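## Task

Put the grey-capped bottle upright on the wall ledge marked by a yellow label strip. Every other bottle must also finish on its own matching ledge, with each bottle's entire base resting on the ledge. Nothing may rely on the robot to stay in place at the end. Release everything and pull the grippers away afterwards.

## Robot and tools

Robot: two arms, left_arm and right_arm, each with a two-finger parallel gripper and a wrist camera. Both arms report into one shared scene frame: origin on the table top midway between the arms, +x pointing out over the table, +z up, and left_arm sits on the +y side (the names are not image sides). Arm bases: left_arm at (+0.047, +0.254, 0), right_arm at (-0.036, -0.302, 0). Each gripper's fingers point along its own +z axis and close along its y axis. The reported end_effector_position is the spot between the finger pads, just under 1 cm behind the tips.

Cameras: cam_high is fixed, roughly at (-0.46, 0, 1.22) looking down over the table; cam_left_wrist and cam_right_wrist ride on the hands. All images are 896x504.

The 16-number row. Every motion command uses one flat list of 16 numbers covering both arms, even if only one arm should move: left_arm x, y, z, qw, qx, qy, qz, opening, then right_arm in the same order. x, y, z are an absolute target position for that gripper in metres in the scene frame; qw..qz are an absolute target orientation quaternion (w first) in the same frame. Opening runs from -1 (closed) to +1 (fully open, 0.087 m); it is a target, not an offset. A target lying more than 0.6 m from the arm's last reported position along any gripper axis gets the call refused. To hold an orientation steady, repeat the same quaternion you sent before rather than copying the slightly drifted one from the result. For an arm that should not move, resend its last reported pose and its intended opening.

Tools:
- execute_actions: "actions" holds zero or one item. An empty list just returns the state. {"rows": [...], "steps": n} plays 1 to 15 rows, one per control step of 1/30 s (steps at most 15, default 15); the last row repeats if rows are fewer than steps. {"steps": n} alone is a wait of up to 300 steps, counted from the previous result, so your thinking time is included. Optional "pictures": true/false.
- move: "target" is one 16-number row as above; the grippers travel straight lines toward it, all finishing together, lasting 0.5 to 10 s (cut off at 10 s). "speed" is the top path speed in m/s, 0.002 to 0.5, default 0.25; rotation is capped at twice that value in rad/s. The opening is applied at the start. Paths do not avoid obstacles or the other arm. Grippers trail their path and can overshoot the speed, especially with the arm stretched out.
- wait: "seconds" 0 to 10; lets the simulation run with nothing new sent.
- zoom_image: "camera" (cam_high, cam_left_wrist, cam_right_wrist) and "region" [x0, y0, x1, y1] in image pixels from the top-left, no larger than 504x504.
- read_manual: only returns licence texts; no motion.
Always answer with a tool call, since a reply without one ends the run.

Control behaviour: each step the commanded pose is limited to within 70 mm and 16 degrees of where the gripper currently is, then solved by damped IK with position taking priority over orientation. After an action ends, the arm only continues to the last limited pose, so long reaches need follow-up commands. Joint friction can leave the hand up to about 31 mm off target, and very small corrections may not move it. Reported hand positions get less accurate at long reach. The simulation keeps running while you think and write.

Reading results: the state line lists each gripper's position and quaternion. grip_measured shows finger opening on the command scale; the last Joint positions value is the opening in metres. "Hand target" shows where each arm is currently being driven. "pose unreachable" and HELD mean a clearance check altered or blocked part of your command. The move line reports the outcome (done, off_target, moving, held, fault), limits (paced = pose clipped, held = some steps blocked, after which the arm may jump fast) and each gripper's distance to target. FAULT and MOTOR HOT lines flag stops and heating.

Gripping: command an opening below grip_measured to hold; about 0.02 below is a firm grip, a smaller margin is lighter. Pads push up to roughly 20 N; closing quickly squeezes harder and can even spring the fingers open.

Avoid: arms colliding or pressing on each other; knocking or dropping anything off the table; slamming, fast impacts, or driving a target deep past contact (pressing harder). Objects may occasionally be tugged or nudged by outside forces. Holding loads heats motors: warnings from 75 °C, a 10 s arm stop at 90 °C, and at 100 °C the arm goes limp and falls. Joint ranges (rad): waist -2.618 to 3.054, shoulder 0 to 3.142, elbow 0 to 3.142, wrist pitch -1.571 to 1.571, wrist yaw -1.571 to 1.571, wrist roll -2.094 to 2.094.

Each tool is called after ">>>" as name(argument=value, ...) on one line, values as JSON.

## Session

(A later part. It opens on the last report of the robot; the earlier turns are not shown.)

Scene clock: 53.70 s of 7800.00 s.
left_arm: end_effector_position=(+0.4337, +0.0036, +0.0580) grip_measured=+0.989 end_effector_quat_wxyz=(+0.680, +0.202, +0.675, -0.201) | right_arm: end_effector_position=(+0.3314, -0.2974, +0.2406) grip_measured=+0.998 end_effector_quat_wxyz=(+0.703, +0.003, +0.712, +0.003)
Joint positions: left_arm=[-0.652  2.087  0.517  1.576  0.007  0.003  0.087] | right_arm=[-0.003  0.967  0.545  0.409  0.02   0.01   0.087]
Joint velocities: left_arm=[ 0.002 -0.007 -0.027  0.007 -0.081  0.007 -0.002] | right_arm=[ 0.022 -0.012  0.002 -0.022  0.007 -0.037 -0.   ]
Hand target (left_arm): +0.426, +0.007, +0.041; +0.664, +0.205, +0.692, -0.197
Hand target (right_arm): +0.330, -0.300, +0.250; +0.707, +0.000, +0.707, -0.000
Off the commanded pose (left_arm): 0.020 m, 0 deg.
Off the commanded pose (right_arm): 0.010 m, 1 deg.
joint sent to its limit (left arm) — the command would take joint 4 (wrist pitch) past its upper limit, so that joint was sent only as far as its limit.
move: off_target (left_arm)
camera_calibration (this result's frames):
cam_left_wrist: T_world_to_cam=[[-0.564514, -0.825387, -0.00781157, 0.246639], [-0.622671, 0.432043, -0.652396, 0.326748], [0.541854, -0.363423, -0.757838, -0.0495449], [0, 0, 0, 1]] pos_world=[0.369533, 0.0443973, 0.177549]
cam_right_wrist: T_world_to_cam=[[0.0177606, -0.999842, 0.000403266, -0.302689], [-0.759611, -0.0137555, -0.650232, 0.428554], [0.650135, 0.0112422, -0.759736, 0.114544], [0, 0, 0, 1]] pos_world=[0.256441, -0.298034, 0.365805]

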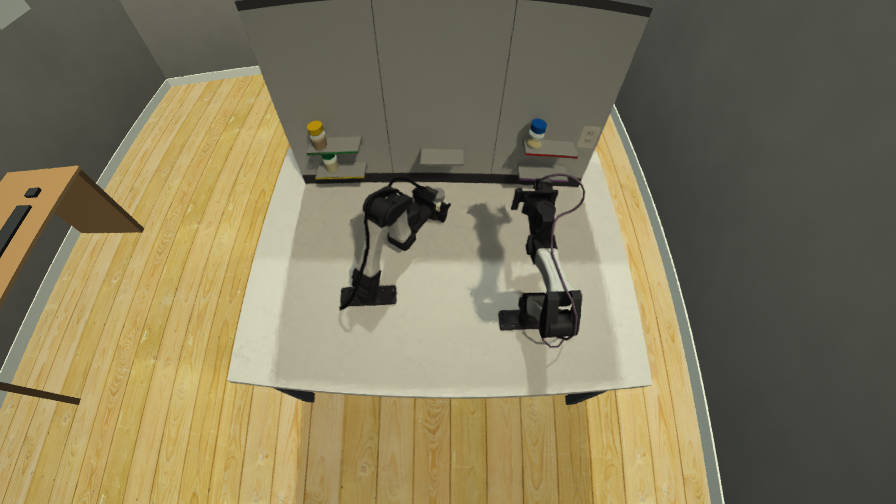

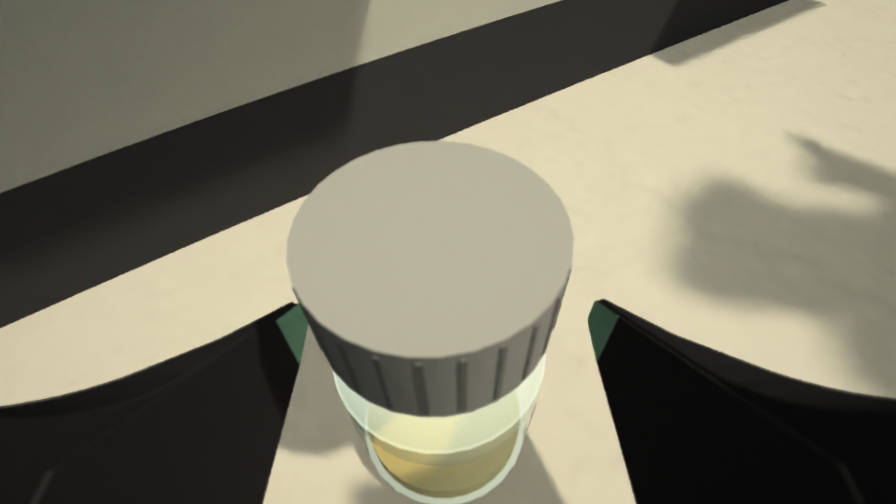

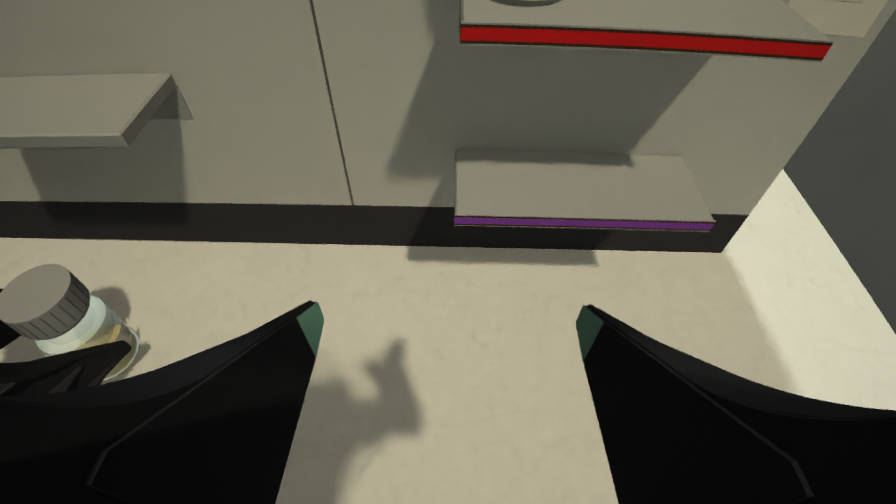

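>>> move(target=[0.43,0.007,0.035,0.654,0.208,0.701,-0.194,1,0.33,-0.3,0.25,0.707,0,0.707,0,1], speed=0.04)

>>> move(target=[0.43,0.007,0.035,0.654,0.208,0.701,-0.194,0.1,0.33,-0.3,0.25,0.707,0,0.707,0,1])

Scene clock: 58.13 s of 7800.00 s.
left_arm: end_effector_position=(+0.4327, +0.0042, +0.0516) grip_measured=+0.989 end_effector_quat_wxyz=(+0.671, +0.205, +0.684, -0.199) | right_arm: end_effector_position=(+0.3314, -0.2974, +0.2406) grip_measured=+0.998 end_effector_quat_wxyz=(+0.703, +0.003, +0.712, +0.003)
Joint positions: left_arm=[-0.652  2.087  0.517  1.551  0.007  0.003  0.087] | right_arm=[-0.003  0.967  0.545  0.409  0.02   0.01   0.087]
Joint velocities: left_arm=[-0.012  0.022 -0.002 -0.051 -0.066 -0.007 -0.   ] | right_arm=[-0.017  0.007  0.007 -0.022 -0.007 -0.007  0.   ]
Hand target (left_arm): +0.430, +0.007, +0.035; +0.654, +0.208, +0.701, -0.194
Hand target (right_arm): +0.330, -0.300, +0.250; +0.707, +0.000, +0.707, -0.000
Off the commanded pose (left_arm): 0.017 m, 3 deg.
Off the commanded pose (right_arm): 0.010 m, 1 deg.
After step 90, 0.23 s passed at rest.
move: off_target (left_arm)
camera_calibration (this result's frames):
cam_left_wrist: T_world_to_cam=[[-0.564674, -0.825283, -0.00710249, 0.246591], [-0.636479, 0.440937, -0.632826, 0.326683], [0.525392, -0.35282, -0.774262, -0.0457235], [0, 0, 0, 1]] pos_world=[0.371193, 0.0433284, 0.173083]
cam_right_wrist: T_world_to_cam=[[0.0177606, -0.999842, 0.000403266, -0.302689], [-0.759611, -0.0137555, -0.650232, 0.428554], [0.650135, 0.0112422, -0.759736, 0.114544], [0, 0, 0, 1]] pos_world=[0.256441, -0.298034, 0.365805]

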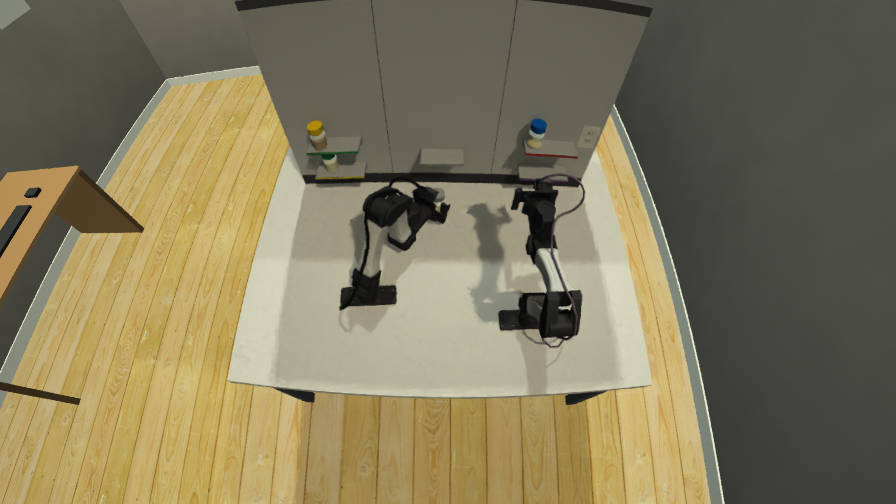

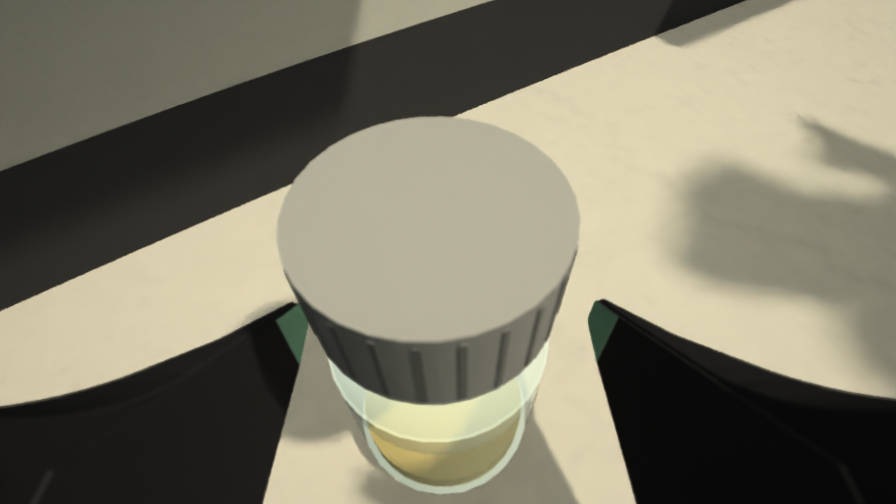

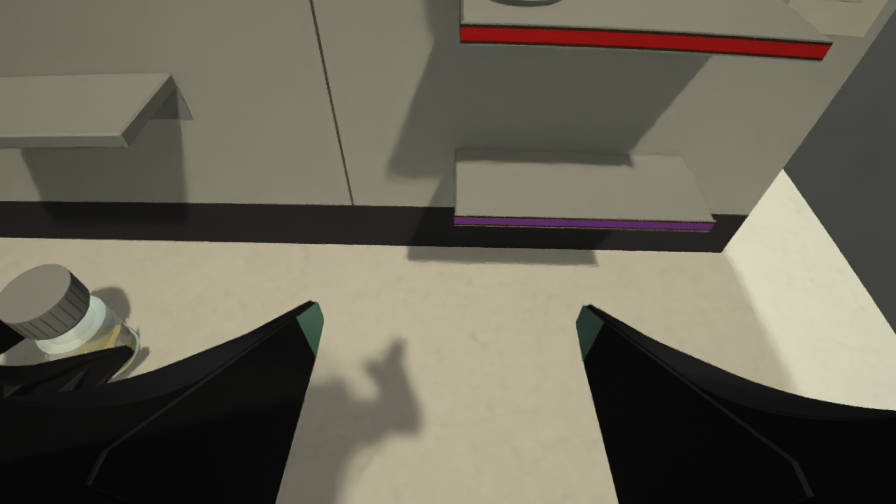

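Scene clock: 58.83 s of 7800.00 s.
left_arm: end_effector_position=(+0.4329, +0.0044, +0.0518) grip_measured=+0.253 end_effector_quat_wxyz=(+0.672, +0.204, +0.684, -0.198) | right_arm: end_effector_position=(+0.3314, -0.2974, +0.2406) grip_measured=+0.998 end_effector_quat_wxyz=(+0.703, +0.003, +0.712, +0.003)
Joint positions: left_arm=[-0.652  2.087  0.517  1.552  0.006  0.003  0.055] | right_arm=[-0.003  0.967  0.545  0.409  0.02   0.01   0.087]
Joint velocities: left_arm=[-0.002 -0.007 -0.012  0.022  0.022  0.081  0.   ] | right_arm=[ 0.002 -0.012 -0.022  0.007 -0.022  0.051 -0.001]
Hand target (left_arm): +0.430, +0.007, +0.035; +0.654, +0.208, +0.701, -0.194
Hand target (right_arm): +0.330, -0.300, +0.250; +0.707, +0.000, +0.707, -0.000
Off the commanded pose (left_arm): 0.017 m, 3 deg.
Off the commanded pose (right_arm): 0.010 m, 1 deg.
move: off_target (left_arm)
camera_calibration (this result's frames):
cam_left_wrist: T_world_to_cam=[[-0.563725, -0.825932, -0.007138, 0.246496], [-0.636572, 0.439955, -0.633416, 0.326898], [0.526298, -0.352528, -0.773779, -0.0460145], [0, 0, 0, 1]] pos_world=[0.371267, 0.0435467, 0.173217]
cam_right_wrist: T_world_to_cam=[[0.0177606, -0.999842, 0.000403266, -0.302689], [-0.759611, -0.0137555, -0.650232, 0.428554], [0.650135, 0.0112422, -0.759736, 0.114544], [0, 0, 0, 1]] pos_world=[0.256441, -0.298034, 0.365805]

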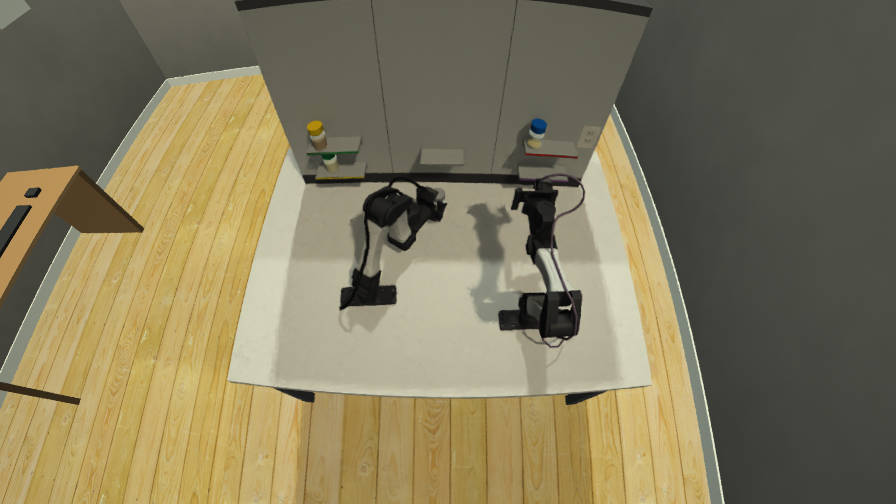

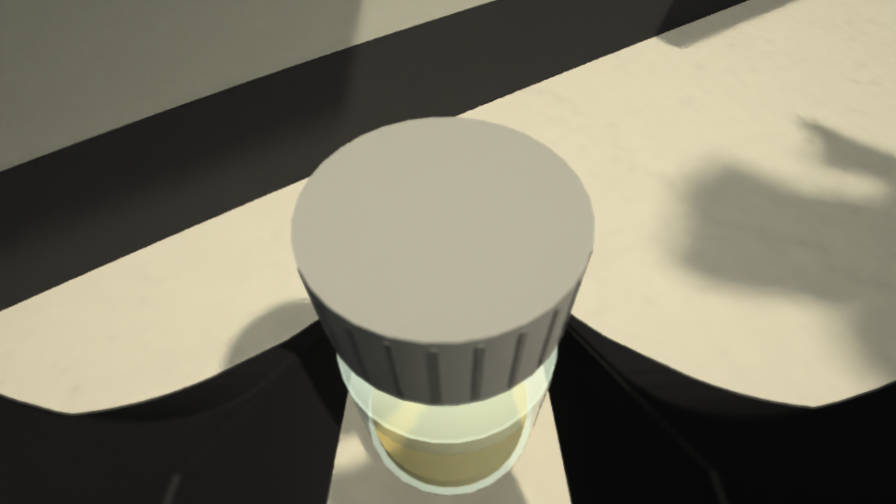

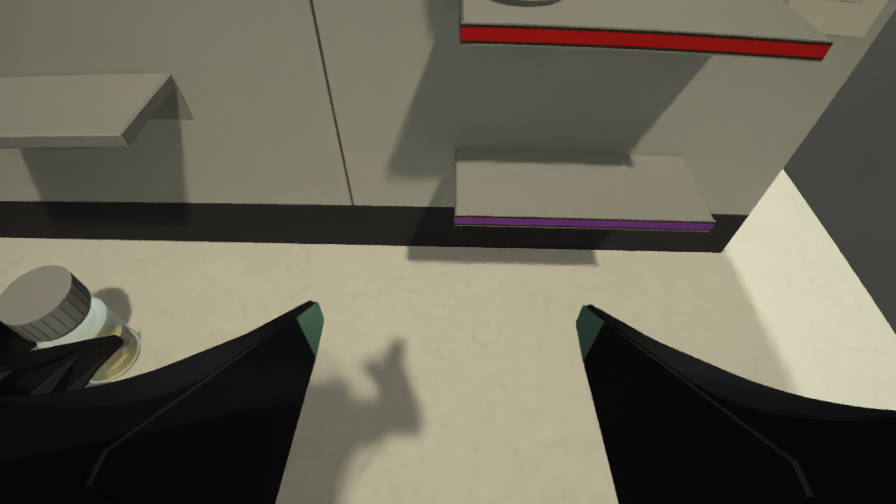

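>>> move(target=[0.43,0.02,0.14,0.678,0.201,0.678,-0.201,0.1,0.33,-0.3,0.25,0.707,0,0.707,0,1], speed=0.15)

>>> move(target=[0.43,0.335,0.178,0.72,0,0.694,0,0.1,0.33,-0.3,0.25,0.707,0,0.707,0,1], speed=0.2)

Scene clock: 61.90 s of 7800.00 s.
left_arm: end_effector_position=(+0.4284, +0.0190, +0.1281) grip_measured=+0.253 end_effector_quat_wxyz=(+0.667, +0.204, +0.690, -0.196) | right_arm: end_effector_position=(+0.3314, -0.2974, +0.2406) grip_measured=+0.998 end_effector_quat_wxyz=(+0.703, +0.003, +0.712, +0.003)
Joint positions: left_arm=[-0.618  1.66   0.517  1.108  0.036  0.003  0.055] | right_arm=[-0.003  0.967  0.545  0.409  0.02   0.01   0.087]
Joint velocities: left_arm=[-0.002 -0.007  0.002 -0.081  0.066  0.007  0.001] | right_arm=[-0.027 -0.002 -0.007  0.037 -0.022  0.022  0.   ]
Hand target (left_arm): +0.430, +0.020, +0.140; +0.678, +0.201, +0.678, -0.201
Hand target (right_arm): +0.330, -0.300, +0.250; +0.707, +0.000, +0.707, -0.000
Off the commanded pose (left_arm): 0.012 m, 2 deg.
Off the commanded pose (right_arm): 0.010 m, 1 deg.
move: off_target (left_arm)
camera_calibration (this result's frames):
cam_left_wrist: T_world_to_cam=[[-0.560652, -0.828032, -0.00567076, 0.25506], [-0.647062, 0.442372, -0.620982, 0.368839], [0.516701, -0.344485, -0.783805, 0.0257985], [0, 0, 0, 1]] pos_world=[0.368332, 0.056921, 0.25071]
cam_right_wrist: T_world_to_cam=[[0.0177606, -0.999842, 0.000403266, -0.302689], [-0.759611, -0.0137555, -0.650232, 0.428554], [0.650135, 0.0112422, -0.759736, 0.114544], [0, 0, 0, 1]] pos_world=[0.256441, -0.298034, 0.365805]

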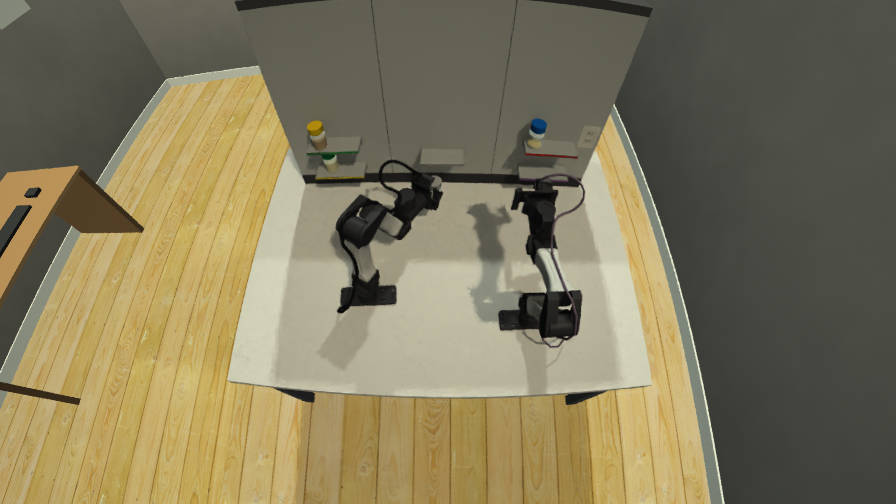

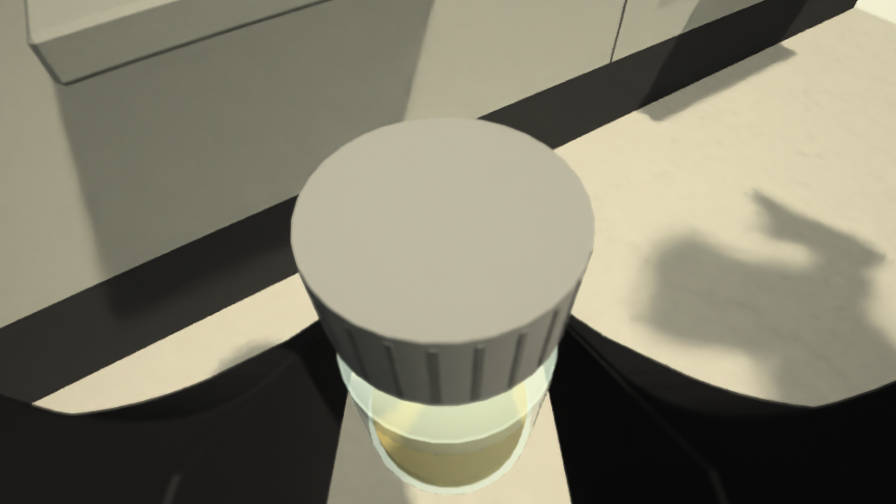

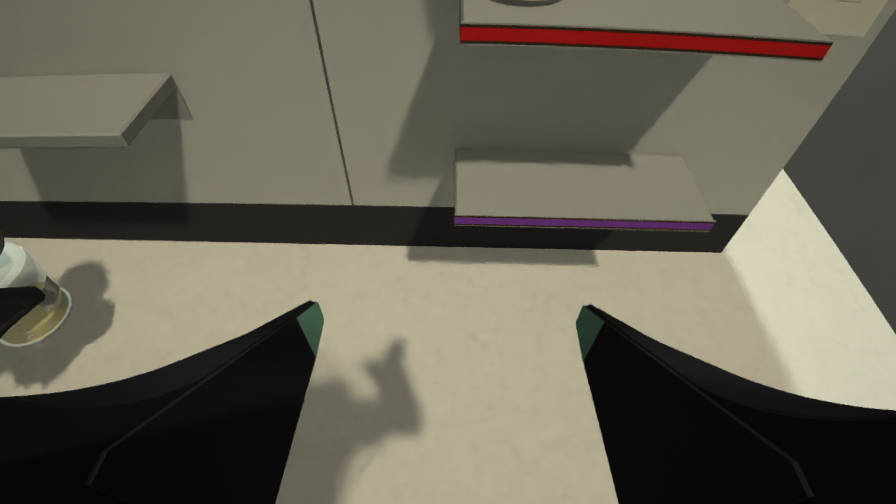

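Scene clock: 64.03 s of 7800.00 s.
left_arm: end_effector_position=(+0.4257, +0.3331, +0.1619) grip_measured=+0.253 end_effector_quat_wxyz=(+0.707, -0.003, +0.707, +0.001) | right_arm: end_effector_position=(+0.3314, -0.2974, +0.2406) grip_measured=+0.998 end_effector_quat_wxyz=(+0.703, +0.003, +0.712, +0.003)
Joint positions: left_arm=[ 0.288  1.313  0.36   0.952  0.362 -0.003  0.055] | right_arm=[-0.003  0.967  0.545  0.409  0.02   0.01   0.087]
Joint velocities: left_arm=[ 0.007  0.032  0.007  0.007  0.007  0.037 -0.001] | right_arm=[-0.002  0.012 -0.012 -0.022 -0.007  0.037 -0.001]
Hand target (left_arm): +0.431, +0.335, +0.178; +0.722, +0.003, +0.692, +0.002
Hand target (right_arm): +0.330, -0.300, +0.250; +0.707, +0.000, +0.707, -0.000
Off the commanded pose (left_arm): 0.017 m, 2 deg.
Off the commanded pose (right_arm): 0.010 m, 1 deg.
move: off_target (left_arm)
camera_calibration (this result's frames):
cam_left_wrist: T_world_to_cam=[[-0.0143479, -0.999896, -0.00148383, 0.337826], [-0.762343, 0.0118994, -0.647063, 0.445772], [0.647014, -0.00815285, -0.762435, -0.00908304], [0, 0, 0, 1]] pos_world=[0.350555, 0.332412, 0.282019]
cam_right_wrist: T_world_to_cam=[[0.0177606, -0.999842, 0.000403266, -0.302689], [-0.759611, -0.0137555, -0.650232, 0.428554], [0.650135, 0.0112422, -0.759736, 0.114544], [0, 0, 0, 1]] pos_world=[0.256441, -0.298034, 0.365805]

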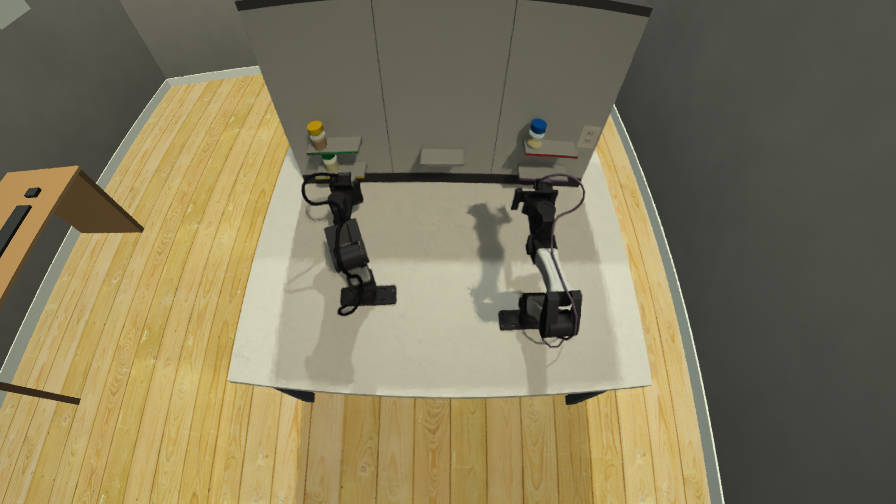

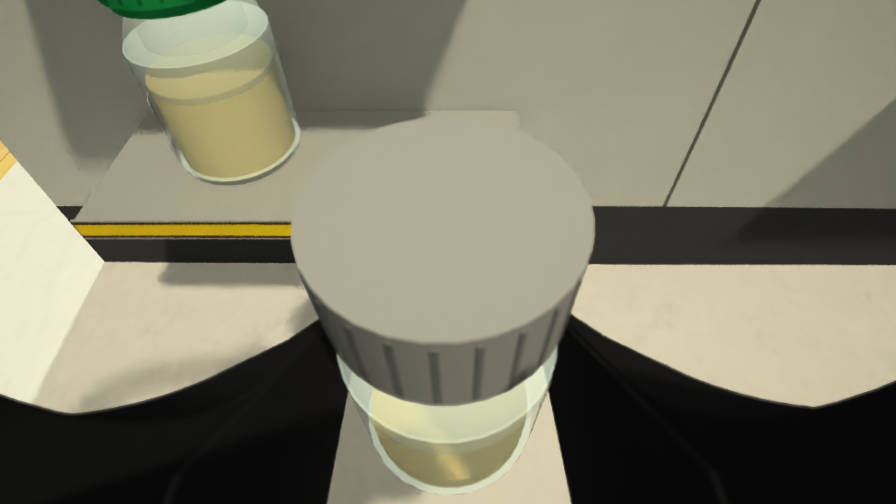

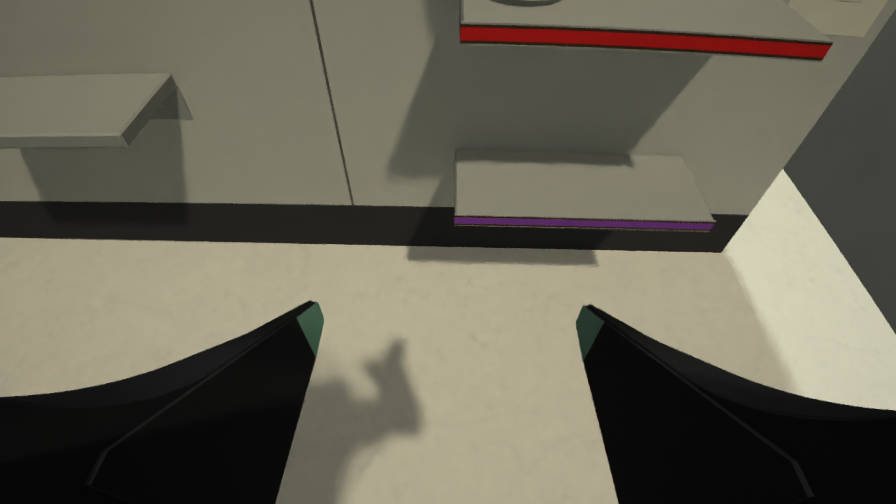

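>>> move(target=[0.43,0.338,0.195,0.737,0,0.676,0,0.1,0.33,-0.3,0.25,0.707,0,0.707,0,1], speed=0.06)

Scene clock: 66.37 s of 7800.00 s.
left_arm: end_effector_position=(+0.4242, +0.3346, +0.1598) grip_measured=+0.253 end_effector_quat_wxyz=(+0.704, -0.012, +0.710, -0.009) | right_arm: end_effector_position=(+0.3314, -0.2974, +0.2406) grip_measured=+0.998 end_effector_quat_wxyz=(+0.703, +0.003, +0.712, +0.003)
Joint positions: left_arm=[ 0.303  1.313  0.36   0.943  0.379 -0.025  0.055] | right_arm=[-0.003  0.967  0.545  0.409  0.02   0.01   0.087]
Joint velocities: left_arm=[-0.012  0.012  0.012 -0.037 -0.007 -0.037  0.   ] | right_arm=[-0.002  0.007 -0.017 -0.037  0.037 -0.022  0.001]
Hand target (left_arm): +0.429, +0.337, +0.195; +0.737, +0.001, +0.676, +0.000
Hand target (right_arm): +0.330, -0.300, +0.250; +0.707, +0.000, +0.707, -0.000
Off the commanded pose (left_arm): 0.036 m, 6 deg.
Off the commanded pose (right_arm): 0.010 m, 1 deg.
move: off_target (left_arm)
camera_calibration (this result's frames):
cam_left_wrist: T_world_to_cam=[[-0.0164279, -0.999566, 0.0244504, 0.335958], [-0.767486, -0.00306732, -0.641058, 0.449483], [0.640855, -0.0292966, -0.767102, 0.000782716], [0, 0, 0, 1]] pos_world=[0.349989, 0.337214, 0.280531]
cam_right_wrist: T_world_to_cam=[[0.0177606, -0.999842, 0.000403266, -0.302689], [-0.759611, -0.0137555, -0.650232, 0.428554], [0.650135, 0.0112422, -0.759736, 0.114544], [0, 0, 0, 1]] pos_world=[0.256441, -0.298034, 0.365805]

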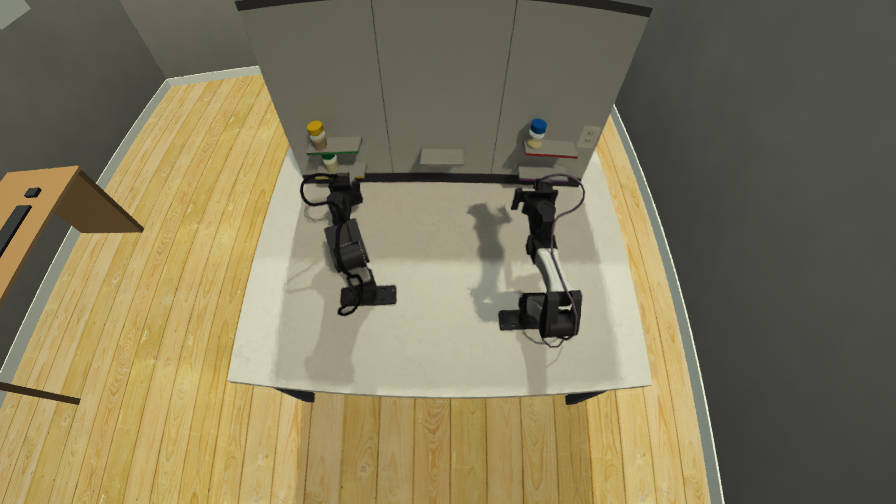

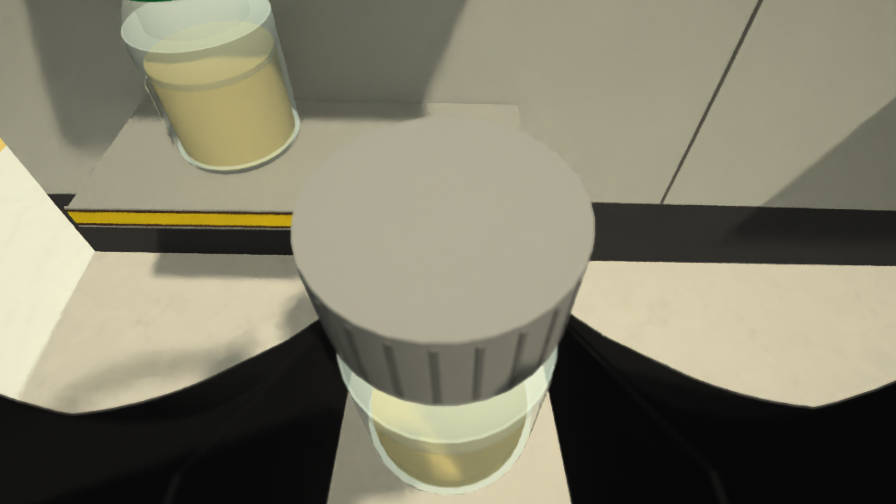

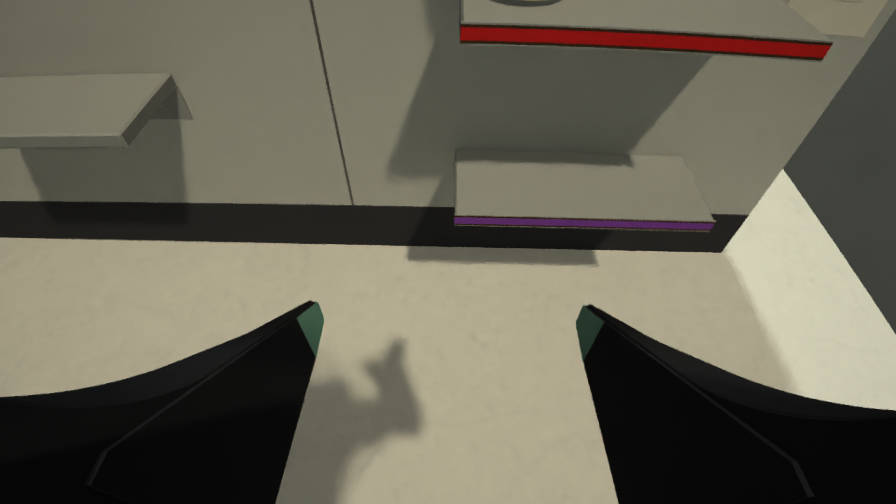

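>>> move(target=[0.42,0.338,0.23,0.737,0,0.676,0,0.1,0.33,-0.3,0.25,0.707,0,0.707,0,1], speed=0.08)

>>> move(target=[0.46,0.338,0.165,0.737,0,0.676,0,0.1,0.33,-0.3,0.25,0.707,0,0.707,0,1], speed=0.06)

Scene clock: 69.13 s of 7800.00 s.
left_arm: end_effector_position=(+0.4184, +0.3358, +0.2065) grip_measured=+0.253 end_effector_quat_wxyz=(+0.717, -0.007, +0.697, -0.005) | right_arm: end_effector_position=(+0.3314, -0.2974, +0.2406) grip_measured=+0.998 end_effector_quat_wxyz=(+0.703, +0.003, +0.712, +0.003)
Joint positions: left_arm=[ 0.321  1.15   0.443  0.738  0.398 -0.029  0.055] | right_arm=[-0.003  0.967  0.545  0.409  0.02   0.01   0.087]
Joint velocities: left_arm=[-0.002  0.007 -0.007 -0.037  0.037  0.007 -0.   ] | right_arm=[ 0.017  0.012 -0.007  0.007  0.022 -0.037 -0.   ]
Hand target (left_arm): +0.419, +0.338, +0.230; +0.737, +0.001, +0.676, +0.000
Hand target (right_arm): +0.330, -0.300, +0.250; +0.707, +0.000, +0.707, -0.000
Off the commanded pose (left_arm): 0.024 m, 3 deg.
Off the commanded pose (right_arm): 0.010 m, 1 deg.
move: off_target (left_arm)
camera_calibration (this result's frames):
cam_left_wrist: T_world_to_cam=[[-0.019057, -0.999749, 0.0118124, 0.339702], [-0.742807, 0.00624908, -0.669477, 0.467441], [0.669235, -0.0215326, -0.742739, 0.0208217], [0, 0, 0, 1]] pos_world=[0.339757, 0.337144, 0.324393]
cam_right_wrist: T_world_to_cam=[[0.0177606, -0.999842, 0.000403266, -0.302689], [-0.759611, -0.0137555, -0.650232, 0.428554], [0.650135, 0.0112422, -0.759736, 0.114544], [0, 0, 0, 1]] pos_world=[0.256441, -0.298034, 0.365805]

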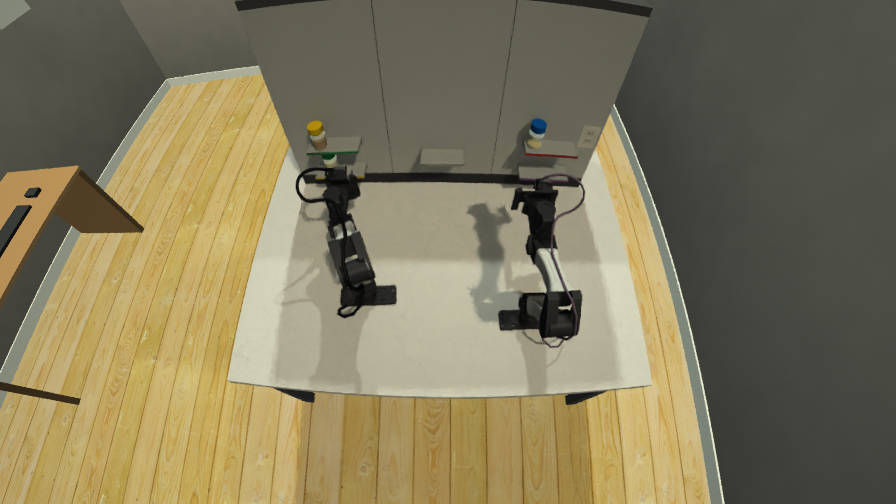

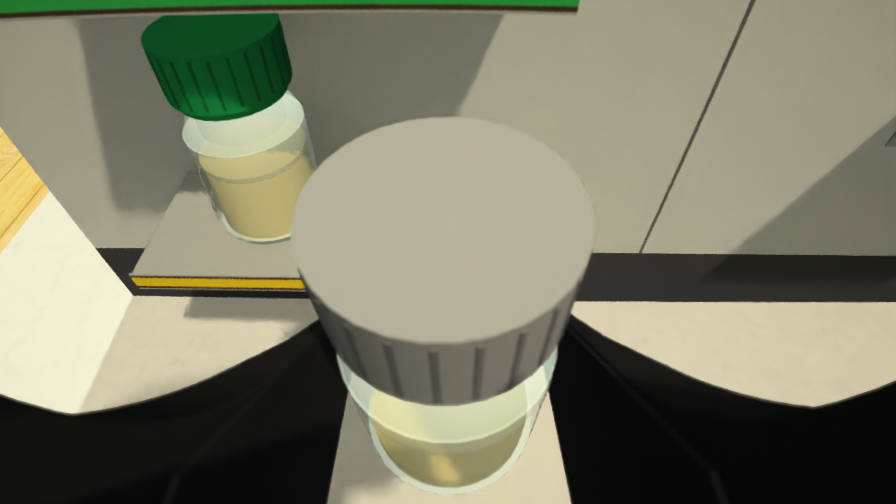

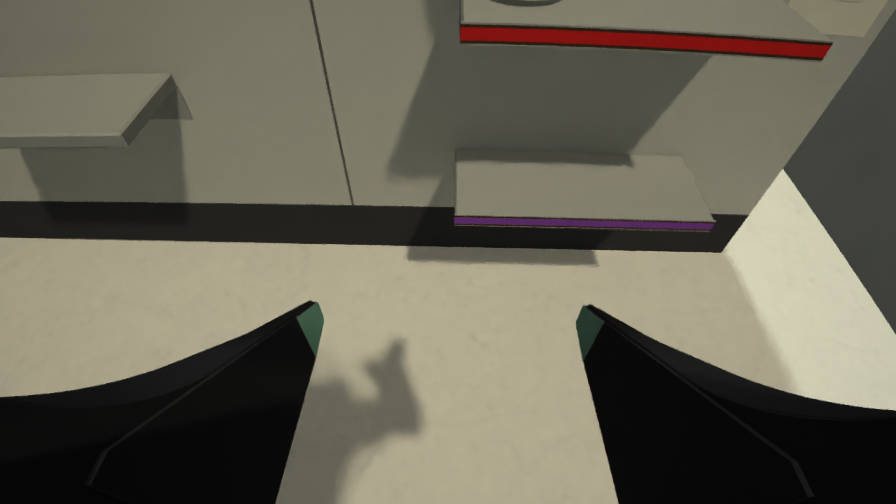

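Scene clock: 70.77 s of 7800.00 s.
left_arm: end_effector_position=(+0.4594, +0.3397, +0.1659) grip_measured=+0.253 end_effector_quat_wxyz=(+0.732, +0.000, +0.681, -0.002) | right_arm: end_effector_position=(+0.3314, -0.2974, +0.2406) grip_measured=+0.998 end_effector_quat_wxyz=(+0.703, +0.003, +0.712, +0.003)
Joint positions: left_arm=[ 0.274  1.525  0.443  1.159  0.356 -0.029  0.055] | right_arm=[-0.003  0.967  0.545  0.409  0.02   0.01   0.087]
Joint velocities: left_arm=[ 0.007 -0.012  0.012  0.081 -0.022 -0.022  0.   ] | right_arm=[-0.002 -0.012 -0.007 -0.066 -0.007 -0.022  0.   ]
Hand target (left_arm): +0.460, +0.338, +0.165; +0.736, -0.000, +0.676, -0.000
Hand target (right_arm): +0.330, -0.300, +0.250; +0.707, +0.000, +0.707, -0.000
Off the commanded pose (left_arm): 0.002 m, 1 deg.
Off the commanded pose (right_arm): 0.010 m, 1 deg.
move: done
camera_calibration (this result's frames):
cam_left_wrist: T_world_to_cam=[[-0.0234731, -0.999716, -0.00401107, 0.3495], [-0.712773, 0.0195488, -0.701123, 0.457584], [0.701002, -0.0135985, -0.71303, -0.0589459], [0, 0, 0, 1]] pos_world=[0.375679, 0.339654, 0.280194]
cam_right_wrist: T_world_to_cam=[[0.0177606, -0.999842, 0.000403266, -0.302689], [-0.759611, -0.0137555, -0.650232, 0.428554], [0.650135, 0.0112422, -0.759736, 0.114544], [0, 0, 0, 1]] pos_world=[0.256441, -0.298034, 0.365805]

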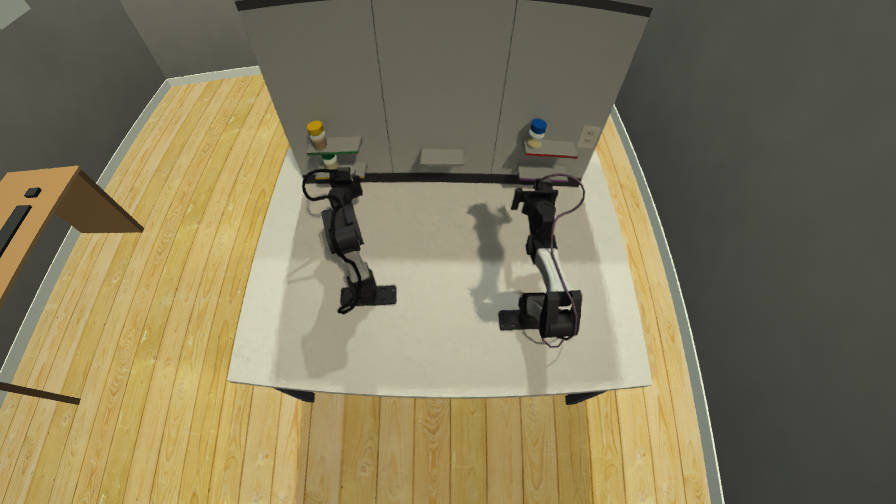

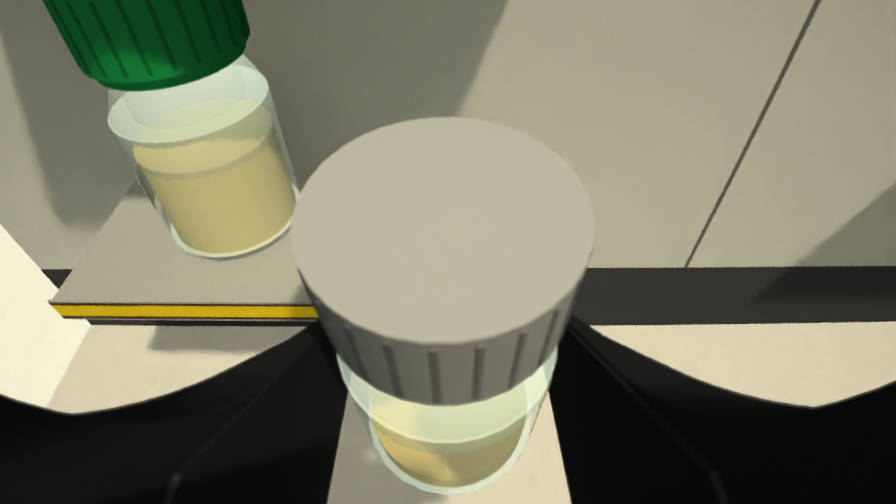

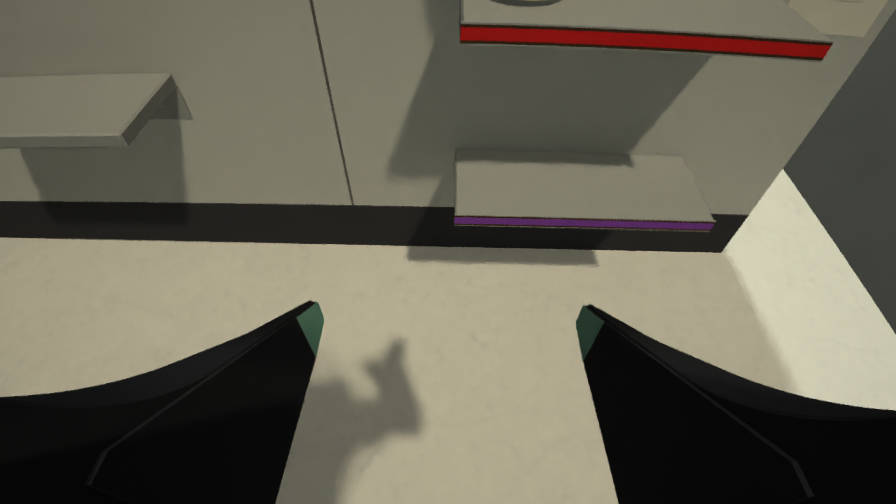

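>>> move(target=[0.478,0.338,0.19,0.737,0,0.676,0,0.1,0.33,-0.3,0.25,0.707,0,0.707,0,1], speed=0.04)

Scene clock: 74.43 s of 7800.00 s.
left_arm: end_effector_position=(+0.4700, +0.3377, +0.1658) grip_measured=+0.253 end_effector_quat_wxyz=(+0.717, -0.005, +0.697, -0.009) | right_arm: end_effector_position=(+0.3314, -0.2974, +0.2406) grip_measured=+0.998 end_effector_quat_wxyz=(+0.703, +0.003, +0.712, +0.003)
Joint positions: left_arm=[ 0.255  1.52   0.504  1.045  0.34  -0.029  0.055] | right_arm=[-0.003  0.967  0.545  0.409  0.02   0.01   0.087]
Joint velocities: left_arm=[ 0.007 -0.007  0.002 -0.037  0.037  0.066 -0.001] | right_arm=[-0.002  0.017 -0.012  0.007 -0.022  0.051  0.001]
Hand target (left_arm): +0.477, +0.337, +0.190; +0.737, -0.000, +0.676, -0.001
Hand target (right_arm): +0.330, -0.300, +0.250; +0.707, +0.000, +0.707, -0.000
Off the commanded pose (left_arm): 0.025 m, 4 deg.
Off the commanded pose (right_arm): 0.010 m, 1 deg.
move: off_target (left_arm)
camera_calibration (this result's frames):
cam_left_wrist: T_world_to_cam=[[-0.0263139, -0.999553, 0.0141628, 0.345963], [-0.743515, 0.0100994, -0.668643, 0.477362], [0.668202, -0.0281248, -0.743448, -0.0410719], [0, 0, 0, 1]] pos_world=[0.391473, 0.339833, 0.28375]
cam_right_wrist: T_world_to_cam=[[0.0177606, -0.999842, 0.000403266, -0.302689], [-0.759611, -0.0137555, -0.650232, 0.428554], [0.650135, 0.0112422, -0.759736, 0.114544], [0, 0, 0, 1]] pos_world=[0.256441, -0.298034, 0.365805]

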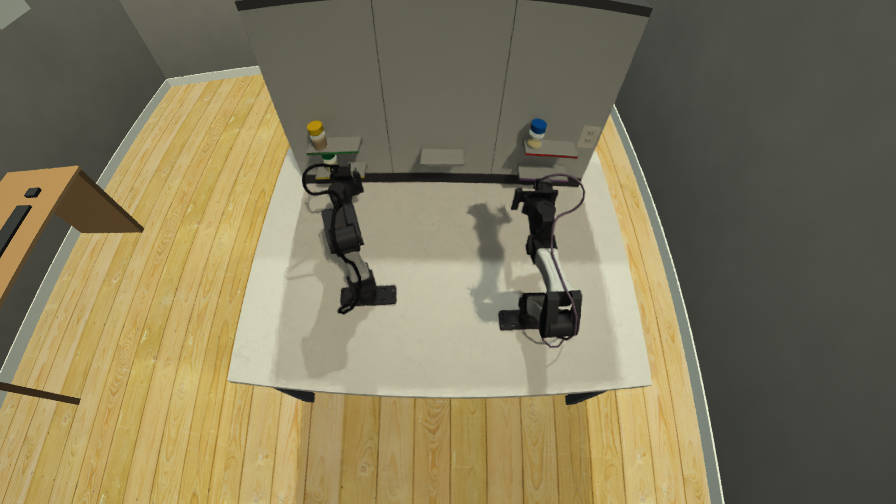

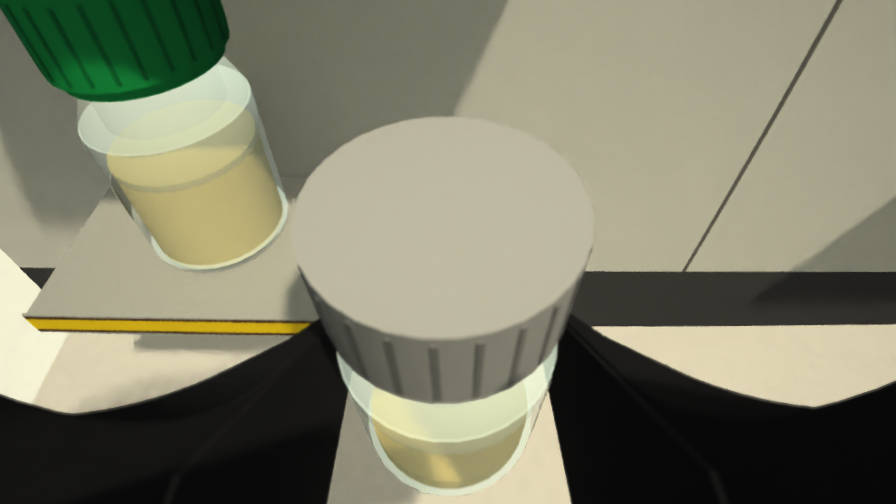

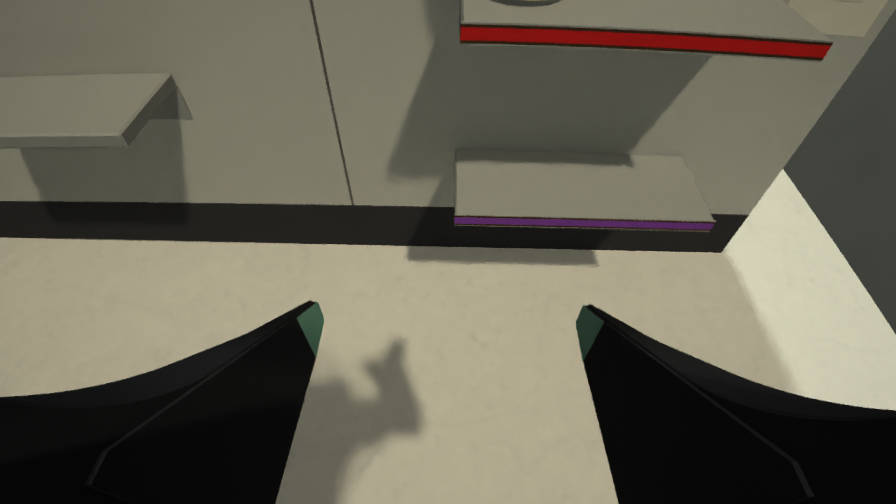

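>>> move(target=[0.475,0.338,0.198,0.76,0,0.65,0,0.1,0.33,-0.3,0.25,0.707,0,0.707,0,1], speed=0.04)

Scene clock: 77.43 s of 7800.00 s.
left_arm: end_effector_position=(+0.4704, +0.3378, +0.1681) grip_measured=+0.253 end_effector_quat_wxyz=(+0.720, -0.010, +0.694, -0.011) | right_arm: end_effector_position=(+0.3314, -0.2974, +0.2405) grip_measured=+0.998 end_effector_quat_wxyz=(+0.703, +0.003, +0.712, +0.003)
Joint positions: left_arm=[ 0.255  1.52   0.505  1.053  0.336 -0.042  0.055] | right_arm=[-0.003  0.967  0.545  0.408  0.02   0.01   0.087]
Joint velocities: left_arm=[-0.032  0.002 -0.007 -0.007 -0.022 -0.022 -0.001] | right_arm=[-0.007  0.017 -0.022 -0.007 -0.037  0.007  0.   ]
Hand target (left_arm): +0.473, +0.337, +0.198; +0.758, +0.001, +0.652, -0.001
Hand target (right_arm): +0.330, -0.300, +0.250; +0.707, +0.000, +0.707, -0.000
Off the commanded pose (left_arm): 0.030 m, 7 deg.
Off the commanded pose (right_arm): 0.010 m, 1 deg.
move: off_target (left_arm)
camera_calibration (this result's frames):
cam_left_wrist: T_world_to_cam=[[-0.0234507, -0.999434, 0.0241394, 0.343068], [-0.737967, 0.00101624, -0.674836, 0.4807], [0.674429, -0.0336395, -0.737573, -0.0416417], [0, 0, 0, 1]] pos_world=[0.39087, 0.340985, 0.285398]
cam_right_wrist: T_world_to_cam=[[0.0177607, -0.999842, 0.000404077, -0.302689], [-0.759859, -0.0137605, -0.649942, 0.42849], [0.649845, 0.0112364, -0.759984, 0.114637], [0, 0, 0, 1]] pos_world=[0.256472, -0.298033, 0.365738]

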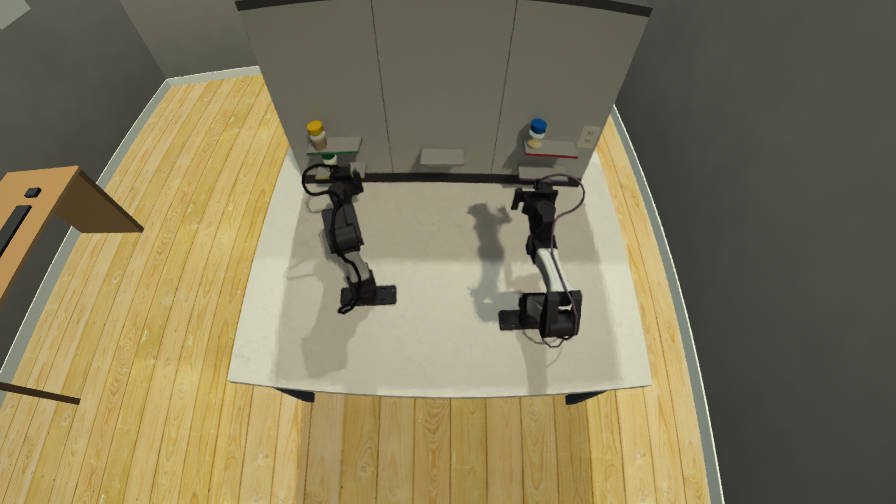

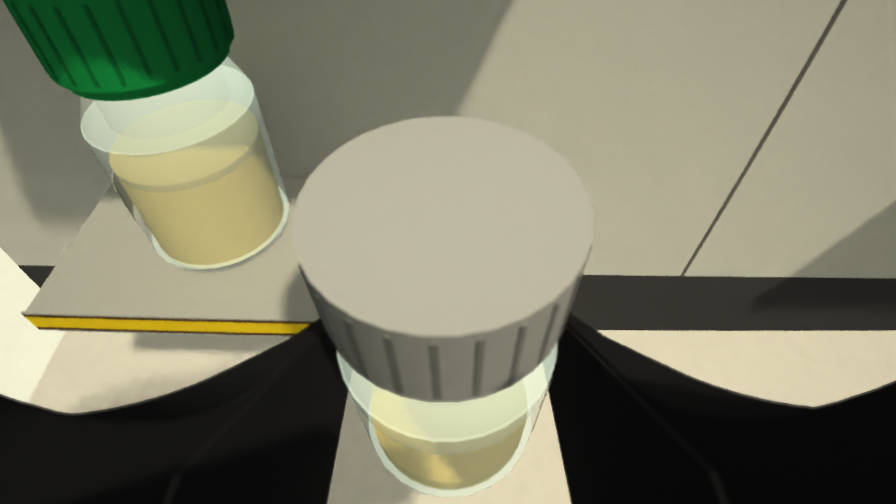

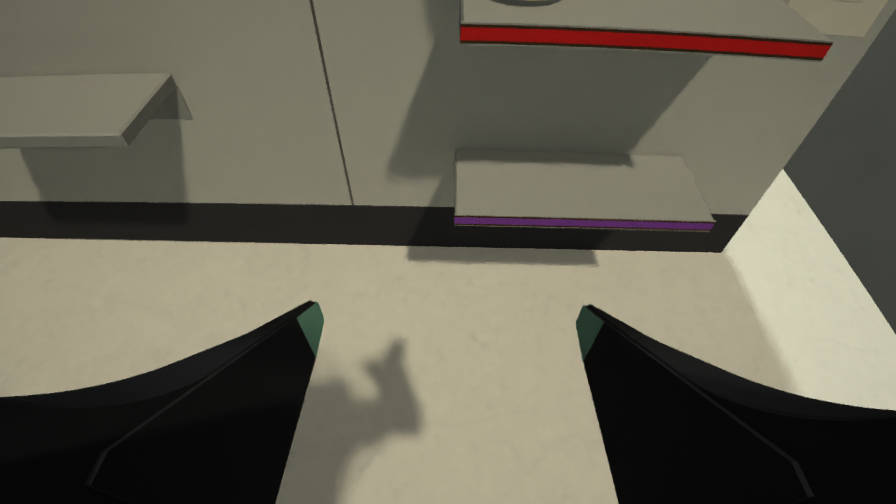

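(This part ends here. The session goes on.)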